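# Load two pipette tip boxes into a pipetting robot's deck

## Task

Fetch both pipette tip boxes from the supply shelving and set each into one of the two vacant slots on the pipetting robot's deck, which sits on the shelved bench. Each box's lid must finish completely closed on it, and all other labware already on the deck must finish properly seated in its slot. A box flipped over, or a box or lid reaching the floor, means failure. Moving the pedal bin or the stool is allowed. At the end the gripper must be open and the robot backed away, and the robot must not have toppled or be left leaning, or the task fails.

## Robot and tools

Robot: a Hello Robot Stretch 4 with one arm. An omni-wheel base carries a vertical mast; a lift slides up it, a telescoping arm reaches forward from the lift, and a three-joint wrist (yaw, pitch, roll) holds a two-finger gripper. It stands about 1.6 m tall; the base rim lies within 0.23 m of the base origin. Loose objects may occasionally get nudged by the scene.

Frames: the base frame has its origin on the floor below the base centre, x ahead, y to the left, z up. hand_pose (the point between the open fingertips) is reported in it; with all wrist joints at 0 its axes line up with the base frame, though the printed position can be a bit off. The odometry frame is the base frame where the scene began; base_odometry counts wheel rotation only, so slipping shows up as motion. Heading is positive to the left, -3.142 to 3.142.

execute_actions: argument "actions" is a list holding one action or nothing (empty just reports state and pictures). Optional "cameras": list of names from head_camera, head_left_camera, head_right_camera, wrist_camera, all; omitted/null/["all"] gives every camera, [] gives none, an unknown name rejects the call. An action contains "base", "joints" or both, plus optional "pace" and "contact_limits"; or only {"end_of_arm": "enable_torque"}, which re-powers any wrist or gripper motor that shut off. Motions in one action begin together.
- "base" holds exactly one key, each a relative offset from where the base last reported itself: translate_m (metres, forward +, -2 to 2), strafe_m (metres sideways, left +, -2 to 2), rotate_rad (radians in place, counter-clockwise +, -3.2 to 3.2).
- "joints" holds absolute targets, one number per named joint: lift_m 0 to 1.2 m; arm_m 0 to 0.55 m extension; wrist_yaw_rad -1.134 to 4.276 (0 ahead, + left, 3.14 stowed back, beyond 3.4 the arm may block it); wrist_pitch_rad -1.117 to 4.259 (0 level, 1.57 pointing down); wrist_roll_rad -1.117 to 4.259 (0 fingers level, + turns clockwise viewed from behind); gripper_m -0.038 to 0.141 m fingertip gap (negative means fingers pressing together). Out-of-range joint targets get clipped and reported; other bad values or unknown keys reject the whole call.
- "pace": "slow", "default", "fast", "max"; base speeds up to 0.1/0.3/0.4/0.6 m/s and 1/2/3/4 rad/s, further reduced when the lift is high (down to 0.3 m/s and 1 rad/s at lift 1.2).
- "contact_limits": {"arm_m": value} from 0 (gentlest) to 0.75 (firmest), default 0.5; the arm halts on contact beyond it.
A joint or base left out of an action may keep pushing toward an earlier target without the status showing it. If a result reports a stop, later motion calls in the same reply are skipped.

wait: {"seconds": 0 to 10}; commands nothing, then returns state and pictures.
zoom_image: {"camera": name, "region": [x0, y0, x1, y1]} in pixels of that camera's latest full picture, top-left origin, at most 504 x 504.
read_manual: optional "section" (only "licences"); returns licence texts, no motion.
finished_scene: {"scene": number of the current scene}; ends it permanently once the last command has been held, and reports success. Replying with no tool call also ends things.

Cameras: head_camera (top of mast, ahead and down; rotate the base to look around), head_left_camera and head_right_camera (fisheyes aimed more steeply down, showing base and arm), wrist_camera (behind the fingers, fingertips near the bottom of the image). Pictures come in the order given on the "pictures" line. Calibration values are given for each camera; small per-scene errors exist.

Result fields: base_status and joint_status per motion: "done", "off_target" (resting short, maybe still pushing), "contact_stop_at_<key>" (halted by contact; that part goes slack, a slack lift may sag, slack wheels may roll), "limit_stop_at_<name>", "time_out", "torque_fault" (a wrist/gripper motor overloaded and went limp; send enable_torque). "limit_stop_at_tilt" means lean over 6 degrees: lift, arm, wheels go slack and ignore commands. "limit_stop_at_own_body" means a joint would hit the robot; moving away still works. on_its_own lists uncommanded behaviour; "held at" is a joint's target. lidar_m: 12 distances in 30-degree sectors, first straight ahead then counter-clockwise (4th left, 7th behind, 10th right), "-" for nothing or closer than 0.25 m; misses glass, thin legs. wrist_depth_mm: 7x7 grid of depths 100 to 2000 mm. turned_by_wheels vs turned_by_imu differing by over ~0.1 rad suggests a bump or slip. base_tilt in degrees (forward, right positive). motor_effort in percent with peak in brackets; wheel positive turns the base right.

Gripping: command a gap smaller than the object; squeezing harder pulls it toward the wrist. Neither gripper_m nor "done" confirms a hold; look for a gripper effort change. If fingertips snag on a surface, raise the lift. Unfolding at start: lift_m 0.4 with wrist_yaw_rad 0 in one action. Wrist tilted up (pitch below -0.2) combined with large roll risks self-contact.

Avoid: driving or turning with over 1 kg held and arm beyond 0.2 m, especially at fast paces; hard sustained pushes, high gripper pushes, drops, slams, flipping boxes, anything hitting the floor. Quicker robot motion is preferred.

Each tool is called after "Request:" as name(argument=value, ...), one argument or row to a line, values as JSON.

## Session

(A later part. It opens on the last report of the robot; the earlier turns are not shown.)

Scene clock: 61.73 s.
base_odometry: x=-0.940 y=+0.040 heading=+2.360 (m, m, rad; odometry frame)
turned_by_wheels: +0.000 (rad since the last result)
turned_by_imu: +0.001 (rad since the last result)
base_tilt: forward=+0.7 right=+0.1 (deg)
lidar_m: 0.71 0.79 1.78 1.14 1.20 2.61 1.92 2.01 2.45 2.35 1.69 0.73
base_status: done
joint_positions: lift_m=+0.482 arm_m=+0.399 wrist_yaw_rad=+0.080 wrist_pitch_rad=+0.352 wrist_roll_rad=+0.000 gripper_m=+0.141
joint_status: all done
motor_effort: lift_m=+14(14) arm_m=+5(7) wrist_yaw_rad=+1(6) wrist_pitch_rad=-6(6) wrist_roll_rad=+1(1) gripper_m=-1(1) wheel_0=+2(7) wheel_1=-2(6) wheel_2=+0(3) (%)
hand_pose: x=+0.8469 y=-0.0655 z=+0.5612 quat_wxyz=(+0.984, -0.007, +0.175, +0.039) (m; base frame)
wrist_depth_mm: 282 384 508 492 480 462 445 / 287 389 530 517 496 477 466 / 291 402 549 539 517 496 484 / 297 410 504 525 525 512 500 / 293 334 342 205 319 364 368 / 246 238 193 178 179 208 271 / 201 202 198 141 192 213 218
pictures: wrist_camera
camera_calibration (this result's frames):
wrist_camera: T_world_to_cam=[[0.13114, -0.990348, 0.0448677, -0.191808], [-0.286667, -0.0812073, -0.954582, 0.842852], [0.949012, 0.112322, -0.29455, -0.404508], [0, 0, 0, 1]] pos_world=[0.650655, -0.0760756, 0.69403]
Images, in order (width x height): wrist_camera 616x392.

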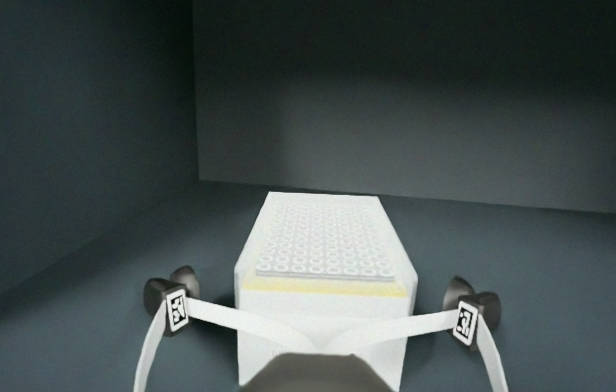

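Request:
execute_actions(
  actions=[
    {"joints":{"gripper_m":0.1,"arm_m":0.408},"pace":"slow"},
  ],
  cameras=[],
)

Request:
execute_actions(
  actions=[
    {"joints":{"gripper_m":0.03}},
  ],
  cameras=[],
)

Request:
execute_actions(
  actions=[
    {"joints":{"lift_m":0.515},"pace":"slow"},
  ],
  cameras=["wrist_camera"],
)

Scene clock: 65.20 s.
base_odometry: x=-0.940 y=+0.040 heading=+2.360 (m, m, rad; odometry frame)
turned_by_wheels: +0.000 (rad since the last result)
turned_by_imu: +0.001 (rad since the last result)
base_tilt: forward=+0.7 right=+0.1 (deg)
lidar_m: 0.72 0.77 1.80 1.13 1.23 2.62 1.92 2.01 2.44 2.36 1.66 0.75
base_status: not commanded
joint_positions: lift_m=+0.482 arm_m=+0.407 wrist_yaw_rad=+0.080 wrist_pitch_rad=+0.352 wrist_roll_rad=+0.000 gripper_m=+0.100
joint_status: all done
motor_effort: lift_m=+14(14) arm_m=+5(5) wrist_yaw_rad=+1(1) wrist_pitch_rad=-5(5) wrist_roll_rad=+0(0) gripper_m=-2(2) wheel_0=+2(2) wheel_1=-1(2) wheel_2=+0(0) (%)
hand_pose: x=+0.8549 y=-0.0655 z=+0.5612 quat_wxyz=(+0.984, -0.007, +0.175, +0.039) (m; base frame)
wrist_depth_mm: 281 382 500 488 469 459 439 / 286 392 521 504 492 473 459 / 291 399 544 530 512 488 480 / 297 410 504 525 525 508 496 / 293 334 342 205 317 364 368 / 246 252 184 182 181 256 270 / 201 201 198 139 195 204 217
pictures: none
No camera images: the call's "cameras" was empty. Leave "cameras" out to get every camera's image.

Scene clock: 66.73 s.
base_odometry: x=-0.940 y=+0.040 heading=+2.360 (m, m, rad; odometry frame)
turned_by_wheels: +0.000 (rad since the last result)
turned_by_imu: +0.000 (rad since the last result)
base_tilt: forward=+0.7 right=+0.1 (deg)
lidar_m: 0.72 0.78 1.81 1.14 1.23 2.64 1.90 2.01 2.44 2.33 1.69 0.76
base_status: not commanded
joint_positions: lift_m=+0.482 arm_m=+0.407 wrist_yaw_rad=+0.080 wrist_pitch_rad=+0.353 wrist_roll_rad=+0.000 gripper_m=+0.030
joint_status: all done
motor_effort: lift_m=+14(14) arm_m=+5(5) wrist_yaw_rad=+1(1) wrist_pitch_rad=-7(6) wrist_roll_rad=+0(1) gripper_m=-19(19) wheel_0=+2(2) wheel_1=-2(2) wheel_2=+0(0) (%)
hand_pose: x=+0.8549 y=-0.0655 z=+0.5610 quat_wxyz=(+0.984, -0.007, +0.175, +0.039) (m; base frame)
wrist_depth_mm: 279 379 496 484 469 455 442 / 286 392 521 504 492 473 459 / 291 402 539 530 512 492 477 / 296 410 500 521 525 504 496 / 293 332 338 198 315 359 366 / 245 250 177 167 167 267 270 / 200 195 193 169 174 171 216
pictures: none
No camera images: the call's "cameras" was empty. Leave "cameras" out to get every camera's image.

Scene clock: 67.83 s.
base_odometry: x=-0.940 y=+0.040 heading=+2.360 (m, m, rad; odometry frame)
turned_by_wheels: +0.000 (rad since the last result)
turned_by_imu: +0.000 (rad since the last result)
base_tilt: forward=+0.7 right=+0.2 (deg)
lidar_m: 0.71 0.77 1.80 1.13 1.23 2.63 1.91 2.01 2.44 2.37 1.68 0.73
base_status: not commanded
joint_positions: lift_m=+0.515 arm_m=+0.407 wrist_yaw_rad=+0.080 wrist_pitch_rad=+0.353 wrist_roll_rad=+0.000 gripper_m=+0.030
joint_status: all done
motor_effort: lift_m=+25(25) arm_m=+5(5) wrist_yaw_rad=+1(1) wrist_pitch_rad=-9(10) wrist_roll_rad=+1(1) gripper_m=-18(18) wheel_0=+2(2) wheel_1=-2(2) wheel_2=+0(0) (%)
hand_pose: x=+0.8548 y=-0.0655 z=+0.5929 quat_wxyz=(+0.984, -0.007, +0.176, +0.039) (m; base frame)
wrist_depth_mm: 279 382 500 484 473 455 442 / 286 392 517 508 492 473 459 / 291 397 549 525 512 492 477 / 296 410 559 549 535 517 496 / 300 377 407 198 377 433 442 / 285 301 177 167 167 322 324 / 242 234 230 169 174 171 266
pictures: wrist_camera
camera_calibration (this result's frames):
wrist_camera: T_world_to_cam=[[0.131211, -0.990342, 0.0447874, -0.194286], [-0.288151, -0.0813268, -0.954125, 0.876321], [0.948553, 0.112286, -0.296039, -0.401389], [0, 0, 0, 1]] pos_world=[0.658744, -0.0760713, 0.725994]
Images, in order (width x height): wrist_camera 616x392.

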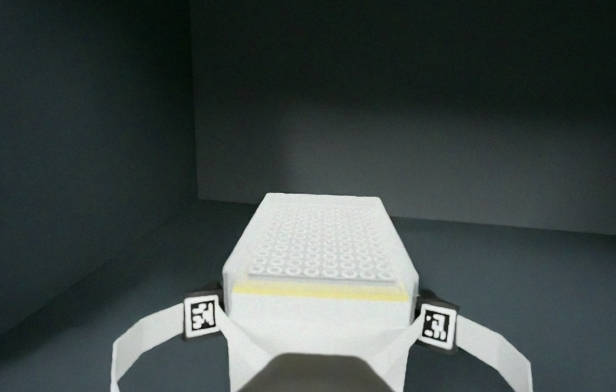

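Request:
execute_actions(
  actions=[
    {"base":{"translate_m":-0.44},"joints":{"arm_m":0.0},"pace":"fast"},
  ],
  cameras=[],
)

Request:
execute_actions(
  actions=[
    {"base":{"rotate_rad":1.52},"joints":{"lift_m":0.78,"wrist_yaw_rad":0}},
  ],
  cameras=[],
)

Request:
execute_actions(
  actions=[
    {"base":{"translate_m":0.514},"joints":{"arm_m":0.13}},
  ],
  cameras=["wrist_camera"],
)

Scene clock: 71.60 s.
base_odometry: x=-0.627 y=-0.270 heading=+2.360 (m, m, rad; odometry frame)
turned_by_wheels: +0.000 (rad since the last result)
turned_by_imu: +0.002 (rad since the last result)
base_tilt: forward=+0.6 right=+0.2 (deg)
lidar_m: 1.16 1.74 1.17 1.16 1.23 2.18 1.47 1.52 2.12 2.31 2.25 1.19
base_status: done
joint_positions: lift_m=+0.515 arm_m=+0.001 wrist_yaw_rad=+0.080 wrist_pitch_rad=+0.354 wrist_roll_rad=+0.000 gripper_m=+0.030
joint_status: all done
motor_effort: lift_m=+25(25) arm_m=-5(4) wrist_yaw_rad=+1(1) wrist_pitch_rad=-10(11) wrist_roll_rad=+0(1) gripper_m=-19(19) wheel_0=-1(8) wheel_1=+0(9) wheel_2=-1(15) (%)
hand_pose: x=+0.4486 y=-0.0655 z=+0.5928 quat_wxyz=(+0.984, -0.007, +0.176, +0.039) (m; base frame)
wrist_depth_mm: 1430 1397 1336 1229 1229 1182 1008 / 1499 1430 1397 1281 1281 1205 991 / 1618 1499 1430 1229 1281 1255 991 / 1661 1576 1537 1366 1397 1308 891 / 1499 1537 1464 198 1308 1281 960 / 1118 1160 177 168 167 1098 1042 / 917 891 878 169 173 171 960
pictures: none
No camera images: the call's "cameras" was empty. Leave "cameras" out to get every camera's image.

Scene clock: 73.77 s.
base_odometry: x=-0.627 y=-0.270 heading=-2.404 (m, m, rad; odometry frame)
turned_by_wheels: +1.519 (rad since the last result)
turned_by_imu: +1.536 (rad since the last result)
base_tilt: forward=+0.6 right=+0.1 (deg)
lidar_m: 0.50 1.20 2.18 1.47 1.53 2.09 2.35 2.34 1.21 1.15 1.74 1.21
base_status: done
joint_positions: lift_m=+0.780 arm_m=+0.001 wrist_yaw_rad=+0.000 wrist_pitch_rad=+0.353 wrist_roll_rad=+0.000 gripper_m=+0.030
joint_status: all done
motor_effort: lift_m=+25(25) arm_m=-5(5) wrist_yaw_rad=+0(3) wrist_pitch_rad=-10(9) wrist_roll_rad=+0(0) gripper_m=-19(18) wheel_0=-3(7) wheel_1=-2(6) wheel_2=-4(11) (%)
hand_pose: x=+0.4425 y=-0.0874 z=+0.8579 quat_wxyz=(+0.984, +0.000, +0.176, +0.000) (m; base frame)
wrist_depth_mm: 1537 1499 1138 1118 1098 1205 1464 / 1661 1618 1618 1576 1576 1537 1537 / 1708 1336 1118 1182 1160 1576 1618 / 1060 1708 991 976 976 960 1708 / 1808 1863 1808 198 1182 1756 1756 / 1430 1537 177 168 167 1499 1618 / 1229 1229 1205 169 174 171 1336
pictures: none
No camera images: the call's "cameras" was empty. Leave "cameras" out to get every camera's image.

Scene clock: 76.97 s.
base_odometry: x=-1.007 y=-0.616 heading=-2.403 (m, m, rad; odometry frame)
turned_by_wheels: +0.000 (rad since the last result)
turned_by_imu: +0.000 (rad since the last result)
base_tilt: forward=+0.7 right=+0.1 (deg)
lidar_m: 0.62 0.69 0.93 1.78 1.53 2.09 2.89 2.42 1.22 1.19 0.91 0.67
base_status: done
joint_positions: lift_m=+0.780 arm_m=+0.129 wrist_yaw_rad=+0.000 wrist_pitch_rad=+0.354 wrist_roll_rad=+0.000 gripper_m=+0.030
joint_status: all done
motor_effort: lift_m=+25(25) arm_m=+5(5) wrist_yaw_rad=+1(1) wrist_pitch_rad=-9(9) wrist_roll_rad=+0(1) gripper_m=-18(18) wheel_0=+3(4) wheel_1=+1(1) wheel_2=+0(11) (%)
hand_pose: x=+0.5707 y=-0.0874 z=+0.8579 quat_wxyz=(+0.984, +0.000, +0.176, +0.000) (m; base frame)
wrist_depth_mm: 991 960 960 946 960 946 466 / 1025 1008 1008 991 976 976 492 / 1008 1025 1025 1025 1025 1008 521 / 654 699 484 559 768 615 539 / 397 397 384 198 430 492 500 / 355 359 176 168 167 366 387 / 768 359 330 169 174 171 322
pictures: wrist_camera
camera_calibration (this result's frames):
wrist_camera: T_world_to_cam=[[0.0517523, -0.997656, 0.0447789, -0.145835], [-0.293835, -0.0580659, -0.954091, 1.05078], [0.954454, 0.0362188, -0.296151, -0.0609282], [0, 0, 0, 1]] pos_world=[0.374457, -0.0822715, 0.991028]
Images, in order (width x height): wrist_camera 616x392.

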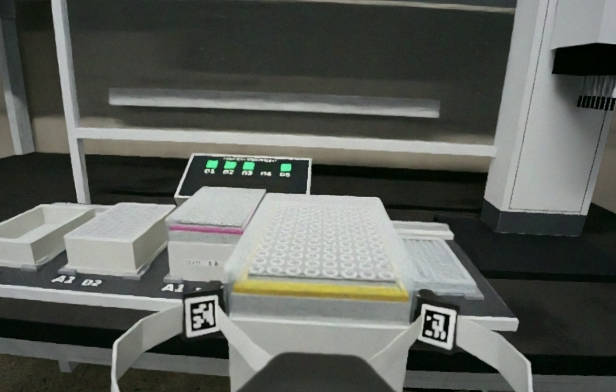

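Request:
execute_actions(
  actions=[
    {"base":{"strafe_m":-0.003},"joints":{"arm_m":0.26,"lift_m":0.745},"pace":"slow"},
  ],
  cameras=["wrist_camera","head_camera"],
)

Request:
zoom_image(
  camera="head_camera",
  region=[170, 290, 290, 370],
)

Scene clock: 80.63 s.
base_odometry: x=-1.009 y=-0.614 heading=-2.403 (m, m, rad; odometry frame)
turned_by_wheels: +0.000 (rad since the last result)
turned_by_imu: +0.001 (rad since the last result)
base_tilt: forward=+0.7 right=+0.1 (deg)
lidar_m: 0.64 0.64 0.93 1.78 1.54 2.11 2.88 2.44 1.21 1.19 0.92 0.68
base_status: done
joint_positions: lift_m=+0.745 arm_m=+0.259 wrist_yaw_rad=+0.000 wrist_pitch_rad=+0.354 wrist_roll_rad=+0.000 gripper_m=+0.030
joint_status: all done
motor_effort: lift_m=+15(23) arm_m=+5(7) wrist_yaw_rad=+1(1) wrist_pitch_rad=-10(10) wrist_roll_rad=+1(0) gripper_m=-17(18) wheel_0=+2(9) wheel_1=-3(8) wheel_2=+0(1) (%)
hand_pose: x=+0.7006 y=-0.0874 z=+0.8237 quat_wxyz=(+0.984, +0.000, +0.176, +0.000) (m; base frame)
wrist_depth_mm: 866 854 842 842 842 831 820 / 904 891 866 854 854 854 430 / 854 820 462 891 904 891 415 / 535 433 413 436 640 676 418 / 293 251 273 198 362 399 421 / 262 254 177 168 167 306 312 / 229 224 224 169 174 171 247
pictures: head_camera, wrist_camera
camera_calibration (this result's frames):
wrist_camera: T_world_to_cam=[[0.0516947, -0.997658, 0.0447792, -0.151005], [-0.293831, -0.058049, -0.954093, 1.05637], [0.954458, 0.036164, -0.296144, -0.195074], [0, 0, 0, 1]] pos_world=[0.504391, -0.0822758, 0.956869]
Images, in order (width x height): head_camera 420x560, wrist_camera 616x392.

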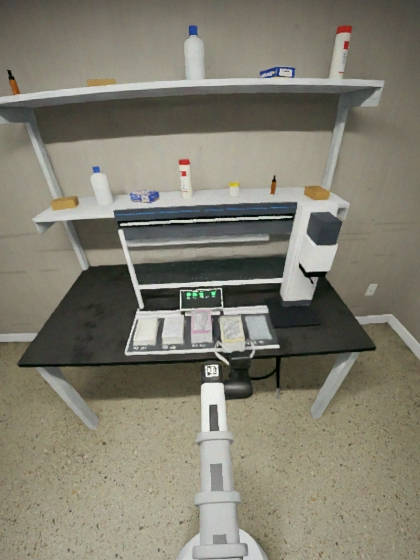

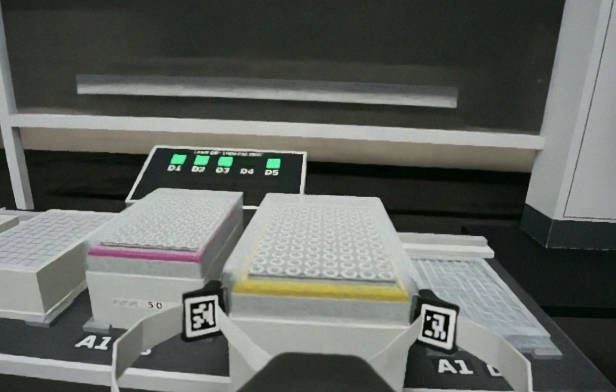

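Region (170, 290, 290, 370) of head_camera's 420x560 image, scaled by 4.200, with more detail than that image has.

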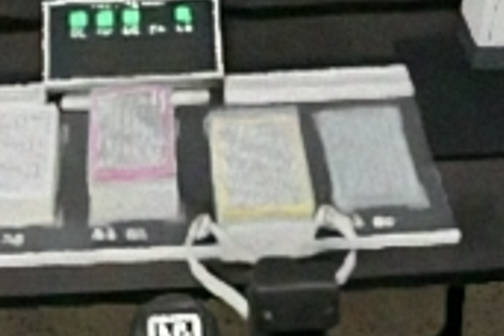

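Request:
execute_actions(
  actions=[
    {"joints":{"arm_m":0.316,"gripper_m":0.045},"pace":"slow"},
  ],
  cameras=["wrist_camera"],
)

Request:
execute_actions(
  actions=[
    {"joints":{"lift_m":0.726},"pace":"slow"},
  ],
  cameras=["wrist_camera"],
)

Scene clock: 83.57 s.
base_odometry: x=-1.009 y=-0.614 heading=-2.403 (m, m, rad; odometry frame)
turned_by_wheels: +0.000 (rad since the last result)
turned_by_imu: +0.001 (rad since the last result)
base_tilt: forward=+0.6 right=+0.1 (deg)
lidar_m: 0.64 0.67 0.94 1.77 1.56 2.10 2.90 2.40 1.20 1.20 0.94 0.67
base_status: not commanded
joint_positions: lift_m=+0.745 arm_m=+0.315 wrist_yaw_rad=+0.000 wrist_pitch_rad=+0.354 wrist_roll_rad=+0.000 gripper_m=+0.045
joint_status: all done
motor_effort: lift_m=+14(15) arm_m=+5(6) wrist_yaw_rad=+1(0) wrist_pitch_rad=-10(9) wrist_roll_rad=+0(0) gripper_m=-13(20) wheel_0=+2(2) wheel_1=-3(3) wheel_2=+0(0) (%)
hand_pose: x=+0.7566 y=-0.0874 z=+0.8237 quat_wxyz=(+0.984, +0.000, +0.176, +0.000) (m; base frame)
wrist_depth_mm: 809 798 798 788 778 778 768 / 842 831 820 820 809 809 798 / 854 854 407 854 854 831 831 / 574 382 373 394 640 668 488 / 285 241 282 201 349 413 394 / 198 196 180 172 175 306 307 / 206 199 216 173 177 231 252
pictures: wrist_camera
camera_calibration (this result's frames):
wrist_camera: T_world_to_cam=[[0.0517351, -0.997656, 0.0447824, -0.153923], [-0.29383, -0.058064, -0.954092, 1.07282], [0.954457, 0.0362016, -0.296145, -0.248521], [0, 0, 0, 1]] pos_world=[0.560394, -0.0822727, 0.956869]
Images, in order (width x height): wrist_camera 616x392.

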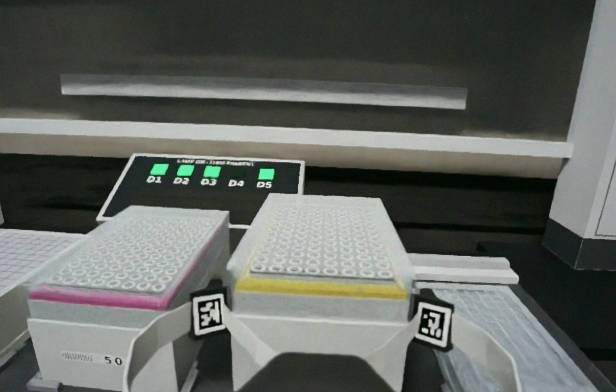

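Scene clock: 84.47 s.
base_odometry: x=-1.009 y=-0.614 heading=-2.403 (m, m, rad; odometry frame)
turned_by_wheels: +0.000 (rad since the last result)
turned_by_imu: +0.000 (rad since the last result)
base_tilt: forward=+0.7 right=+0.0 (deg)
lidar_m: 0.63 0.65 0.93 1.80 1.53 2.09 2.89 2.42 1.20 1.17 0.91 0.66
base_status: not commanded
joint_positions: lift_m=+0.726 arm_m=+0.315 wrist_yaw_rad=+0.000 wrist_pitch_rad=+0.353 wrist_roll_rad=+0.000 gripper_m=+0.045
joint_status: all done
motor_effort: lift_m=+14(15) arm_m=+5(5) wrist_yaw_rad=+1(0) wrist_pitch_rad=-6(11) wrist_roll_rad=+0(0) gripper_m=-15(13) wheel_0=+2(2) wheel_1=-3(3) wheel_2=+0(0) (%)
hand_pose: x=+0.7567 y=-0.0874 z=+0.8050 quat_wxyz=(+0.984, +0.000, +0.175, +0.000) (m; base frame)
wrist_depth_mm: 809 798 798 778 768 788 768 / 831 809 820 820 809 809 798 / 831 410 399 831 854 842 394 / 521 351 353 375 597 615 462 / 213 203 257 202 324 353 377 / 193 190 179 172 175 276 277 / 200 197 196 173 178 205 222
pictures: wrist_camera
camera_calibration (this result's frames):
wrist_camera: T_world_to_cam=[[0.0516898, -0.997656, 0.0448325, -0.153098], [-0.292894, -0.058063, -0.95438, 1.05455], [0.954747, 0.0362006, -0.295208, -0.255122], [0, 0, 0, 1]] pos_world=[0.560363, -0.0822728, 0.937996]
Images, in order (width x height): wrist_camera 616x392.

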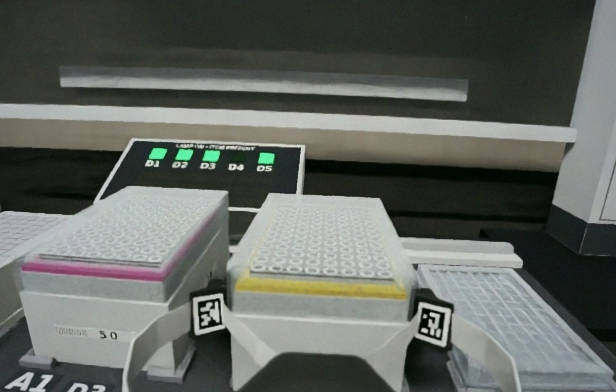

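Request:
execute_actions(
  actions=[
    {"joints":{"gripper_m":0.094,"arm_m":0.318},"pace":"slow"},
  ],
  cameras=["wrist_camera"],
)

Request:
execute_actions(
  actions=[
    {"joints":{"arm_m":0.19},"pace":"slow"},
  ],
  cameras=["wrist_camera"],
)

Request:
zoom_image(
  camera="wrist_camera",
  region=[120, 130, 520, 310],
)

Scene clock: 87.87 s.
base_odometry: x=-1.009 y=-0.614 heading=-2.403 (m, m, rad; odometry frame)
turned_by_wheels: +0.000 (rad since the last result)
turned_by_imu: +0.001 (rad since the last result)
base_tilt: forward=+0.6 right=+0.1 (deg)
lidar_m: 0.64 0.66 0.92 1.76 1.55 2.07 2.88 2.41 1.22 1.19 0.92 0.65
base_status: not commanded
joint_positions: lift_m=+0.726 arm_m=+0.317 wrist_yaw_rad=-0.001 wrist_pitch_rad=+0.351 wrist_roll_rad=+0.000 gripper_m=+0.094
joint_status: all done
motor_effort: lift_m=+14(14) arm_m=+5(4) wrist_yaw_rad=+3(3) wrist_pitch_rad=-3(7) wrist_roll_rad=+0(1) gripper_m=-1(12) wheel_0=+2(2) wheel_1=-3(3) wheel_2=+0(0) (%)
hand_pose: x=+0.7588 y=-0.0876 z=+0.8054 quat_wxyz=(+0.985, +0.000, +0.175, +0.000) (m; base frame)
wrist_depth_mm: 809 809 788 788 788 778 778 / 842 820 820 820 809 798 798 / 842 410 397 820 842 831 394 / 530 351 353 373 597 609 462 / 207 204 258 205 324 353 379 / 190 189 187 183 182 277 278 / 197 196 202 146 199 213 223
pictures: wrist_camera
camera_calibration (this result's frames):
wrist_camera: T_world_to_cam=[[0.0509075, -0.997694, 0.044897, -0.152877], [-0.291744, -0.0578505, -0.954745, 1.05491], [0.955141, 0.0355053, -0.294016, -0.258289], [0, 0, 0, 1]] pos_world=[0.562247, -0.0823269, 0.938089]
Images, in order (width x height): wrist_camera 616x392.

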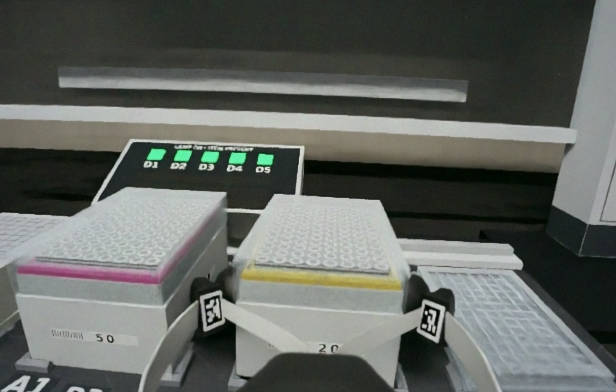

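Scene clock: 90.43 s.
base_odometry: x=-1.009 y=-0.614 heading=-2.403 (m, m, rad; odometry frame)
turned_by_wheels: +0.000 (rad since the last result)
turned_by_imu: +0.001 (rad since the last result)
base_tilt: forward=+0.7 right=+0.2 (deg)
lidar_m: 0.64 0.66 0.93 1.78 1.54 2.08 2.90 2.40 1.21 1.18 0.91 0.68
base_status: not commanded
joint_positions: lift_m=+0.726 arm_m=+0.191 wrist_yaw_rad=+0.000 wrist_pitch_rad=+0.352 wrist_roll_rad=+0.000 gripper_m=+0.094
joint_status: all done
motor_effort: lift_m=+14(14) arm_m=-5(4) wrist_yaw_rad=+1(3) wrist_pitch_rad=-5(6) wrist_roll_rad=+1(1) gripper_m=-3(2) wheel_0=+2(2) wheel_1=-3(3) wheel_2=+0(0) (%)
hand_pose: x=+0.6326 y=-0.0874 z=+0.8052 quat_wxyz=(+0.985, +0.000, +0.175, +0.000) (m; base frame)
wrist_depth_mm: 917 931 904 891 904 891 436 / 960 891 904 931 917 917 442 / 917 976 508 820 960 946 459 / 364 362 338 330 597 525 480 / 317 317 317 309 343 375 379 / 271 277 198 279 217 276 281 / 319 260 258 141 252 248 249
pictures: wrist_camera
camera_calibration (this result's frames):
wrist_camera: T_world_to_cam=[[0.0515719, -0.997661, 0.0448719, -0.146671], [-0.292175, -0.0580386, -0.954602, 1.01812], [0.954973, 0.0361202, -0.294485, -0.137282], [0, 0, 0, 1]] pos_world=[0.436134, -0.082279, 0.938052]
Images, in order (width x height): wrist_camera 616x392.

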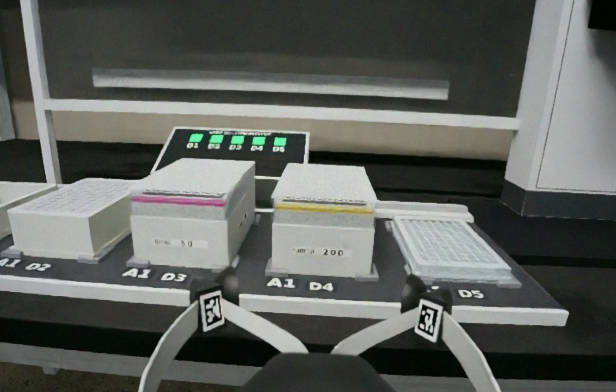

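Region (120, 130, 520, 310) of wrist_camera's 616x392 image, scaled by 1.260; it fills the top 227 rows of this view, and the rest is white.

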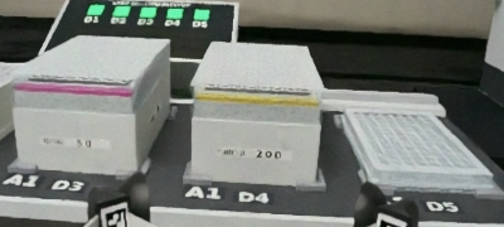

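Request:
execute_actions(
  actions=[
    {"base":{"translate_m":-0.25},"joints":{"arm_m":0.0},"pace":"fast"},
  ],
  cameras=["wrist_camera"],
)

Request:
zoom_image(
  camera="wrist_camera",
  region=[100, 90, 440, 210],
)

Scene clock: 93.03 s.
base_odometry: x=-0.824 y=-0.445 heading=-2.404 (m, m, rad; odometry frame)
turned_by_wheels: +0.000 (rad since the last result)
turned_by_imu: +0.001 (rad since the last result)
base_tilt: forward=+0.7 right=+0.1 (deg)
lidar_m: 0.88 0.92 2.18 1.48 1.54 2.08 2.63 2.37 1.20 1.16 1.74 0.94
base_status: done
joint_positions: lift_m=+0.726 arm_m=+0.001 wrist_yaw_rad=+0.000 wrist_pitch_rad=+0.352 wrist_roll_rad=+0.000 gripper_m=+0.094
joint_status: all done
motor_effort: lift_m=+15(15) arm_m=-4(5) wrist_yaw_rad=+1(1) wrist_pitch_rad=-6(5) wrist_roll_rad=+0(0) gripper_m=-1(1) wheel_0=-1(6) wheel_1=-1(7) wheel_2=-2(14) (%)
hand_pose: x=+0.4426 y=-0.0875 z=+0.8051 quat_wxyz=(+0.985, +0.000, +0.175, +0.000) (m; base frame)
wrist_depth_mm: 1336 1308 1281 1308 1255 741 1255 / 1397 1366 1336 1336 1366 854 1308 / 991 1025 768 788 1205 891 1366 / 741 723 723 715 707 707 699 / 1576 1576 1537 1499 976 1499 1464 / 1430 1499 199 1464 218 1537 798 / 1182 1205 1205 141 1229 1229 842
pictures: wrist_camera
camera_calibration (this result's frames):
wrist_camera: T_world_to_cam=[[0.0513983, -0.99767, 0.0448604, -0.136828], [-0.2924, -0.0579848, -0.954536, 0.962509], [0.954914, 0.0359443, -0.294699, 0.0443653], [0, 0, 0, 1]] pos_world=[0.246105, -0.0822927, 0.937963]
Images, in order (width x height): wrist_camera 616x392.

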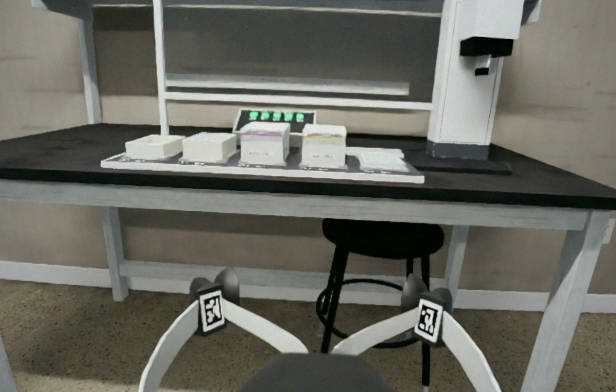

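Region (100, 90, 440, 210) of wrist_camera's 616x392 image, scaled by 1.482; it fills the top 178 rows of this view, and the rest is white.

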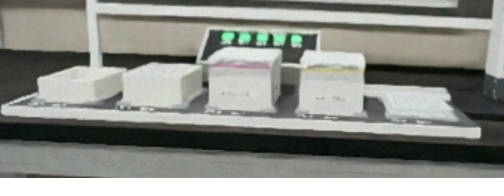

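Request:
finished_scene(
  scene=2,
)

The scene is finished: the task was done.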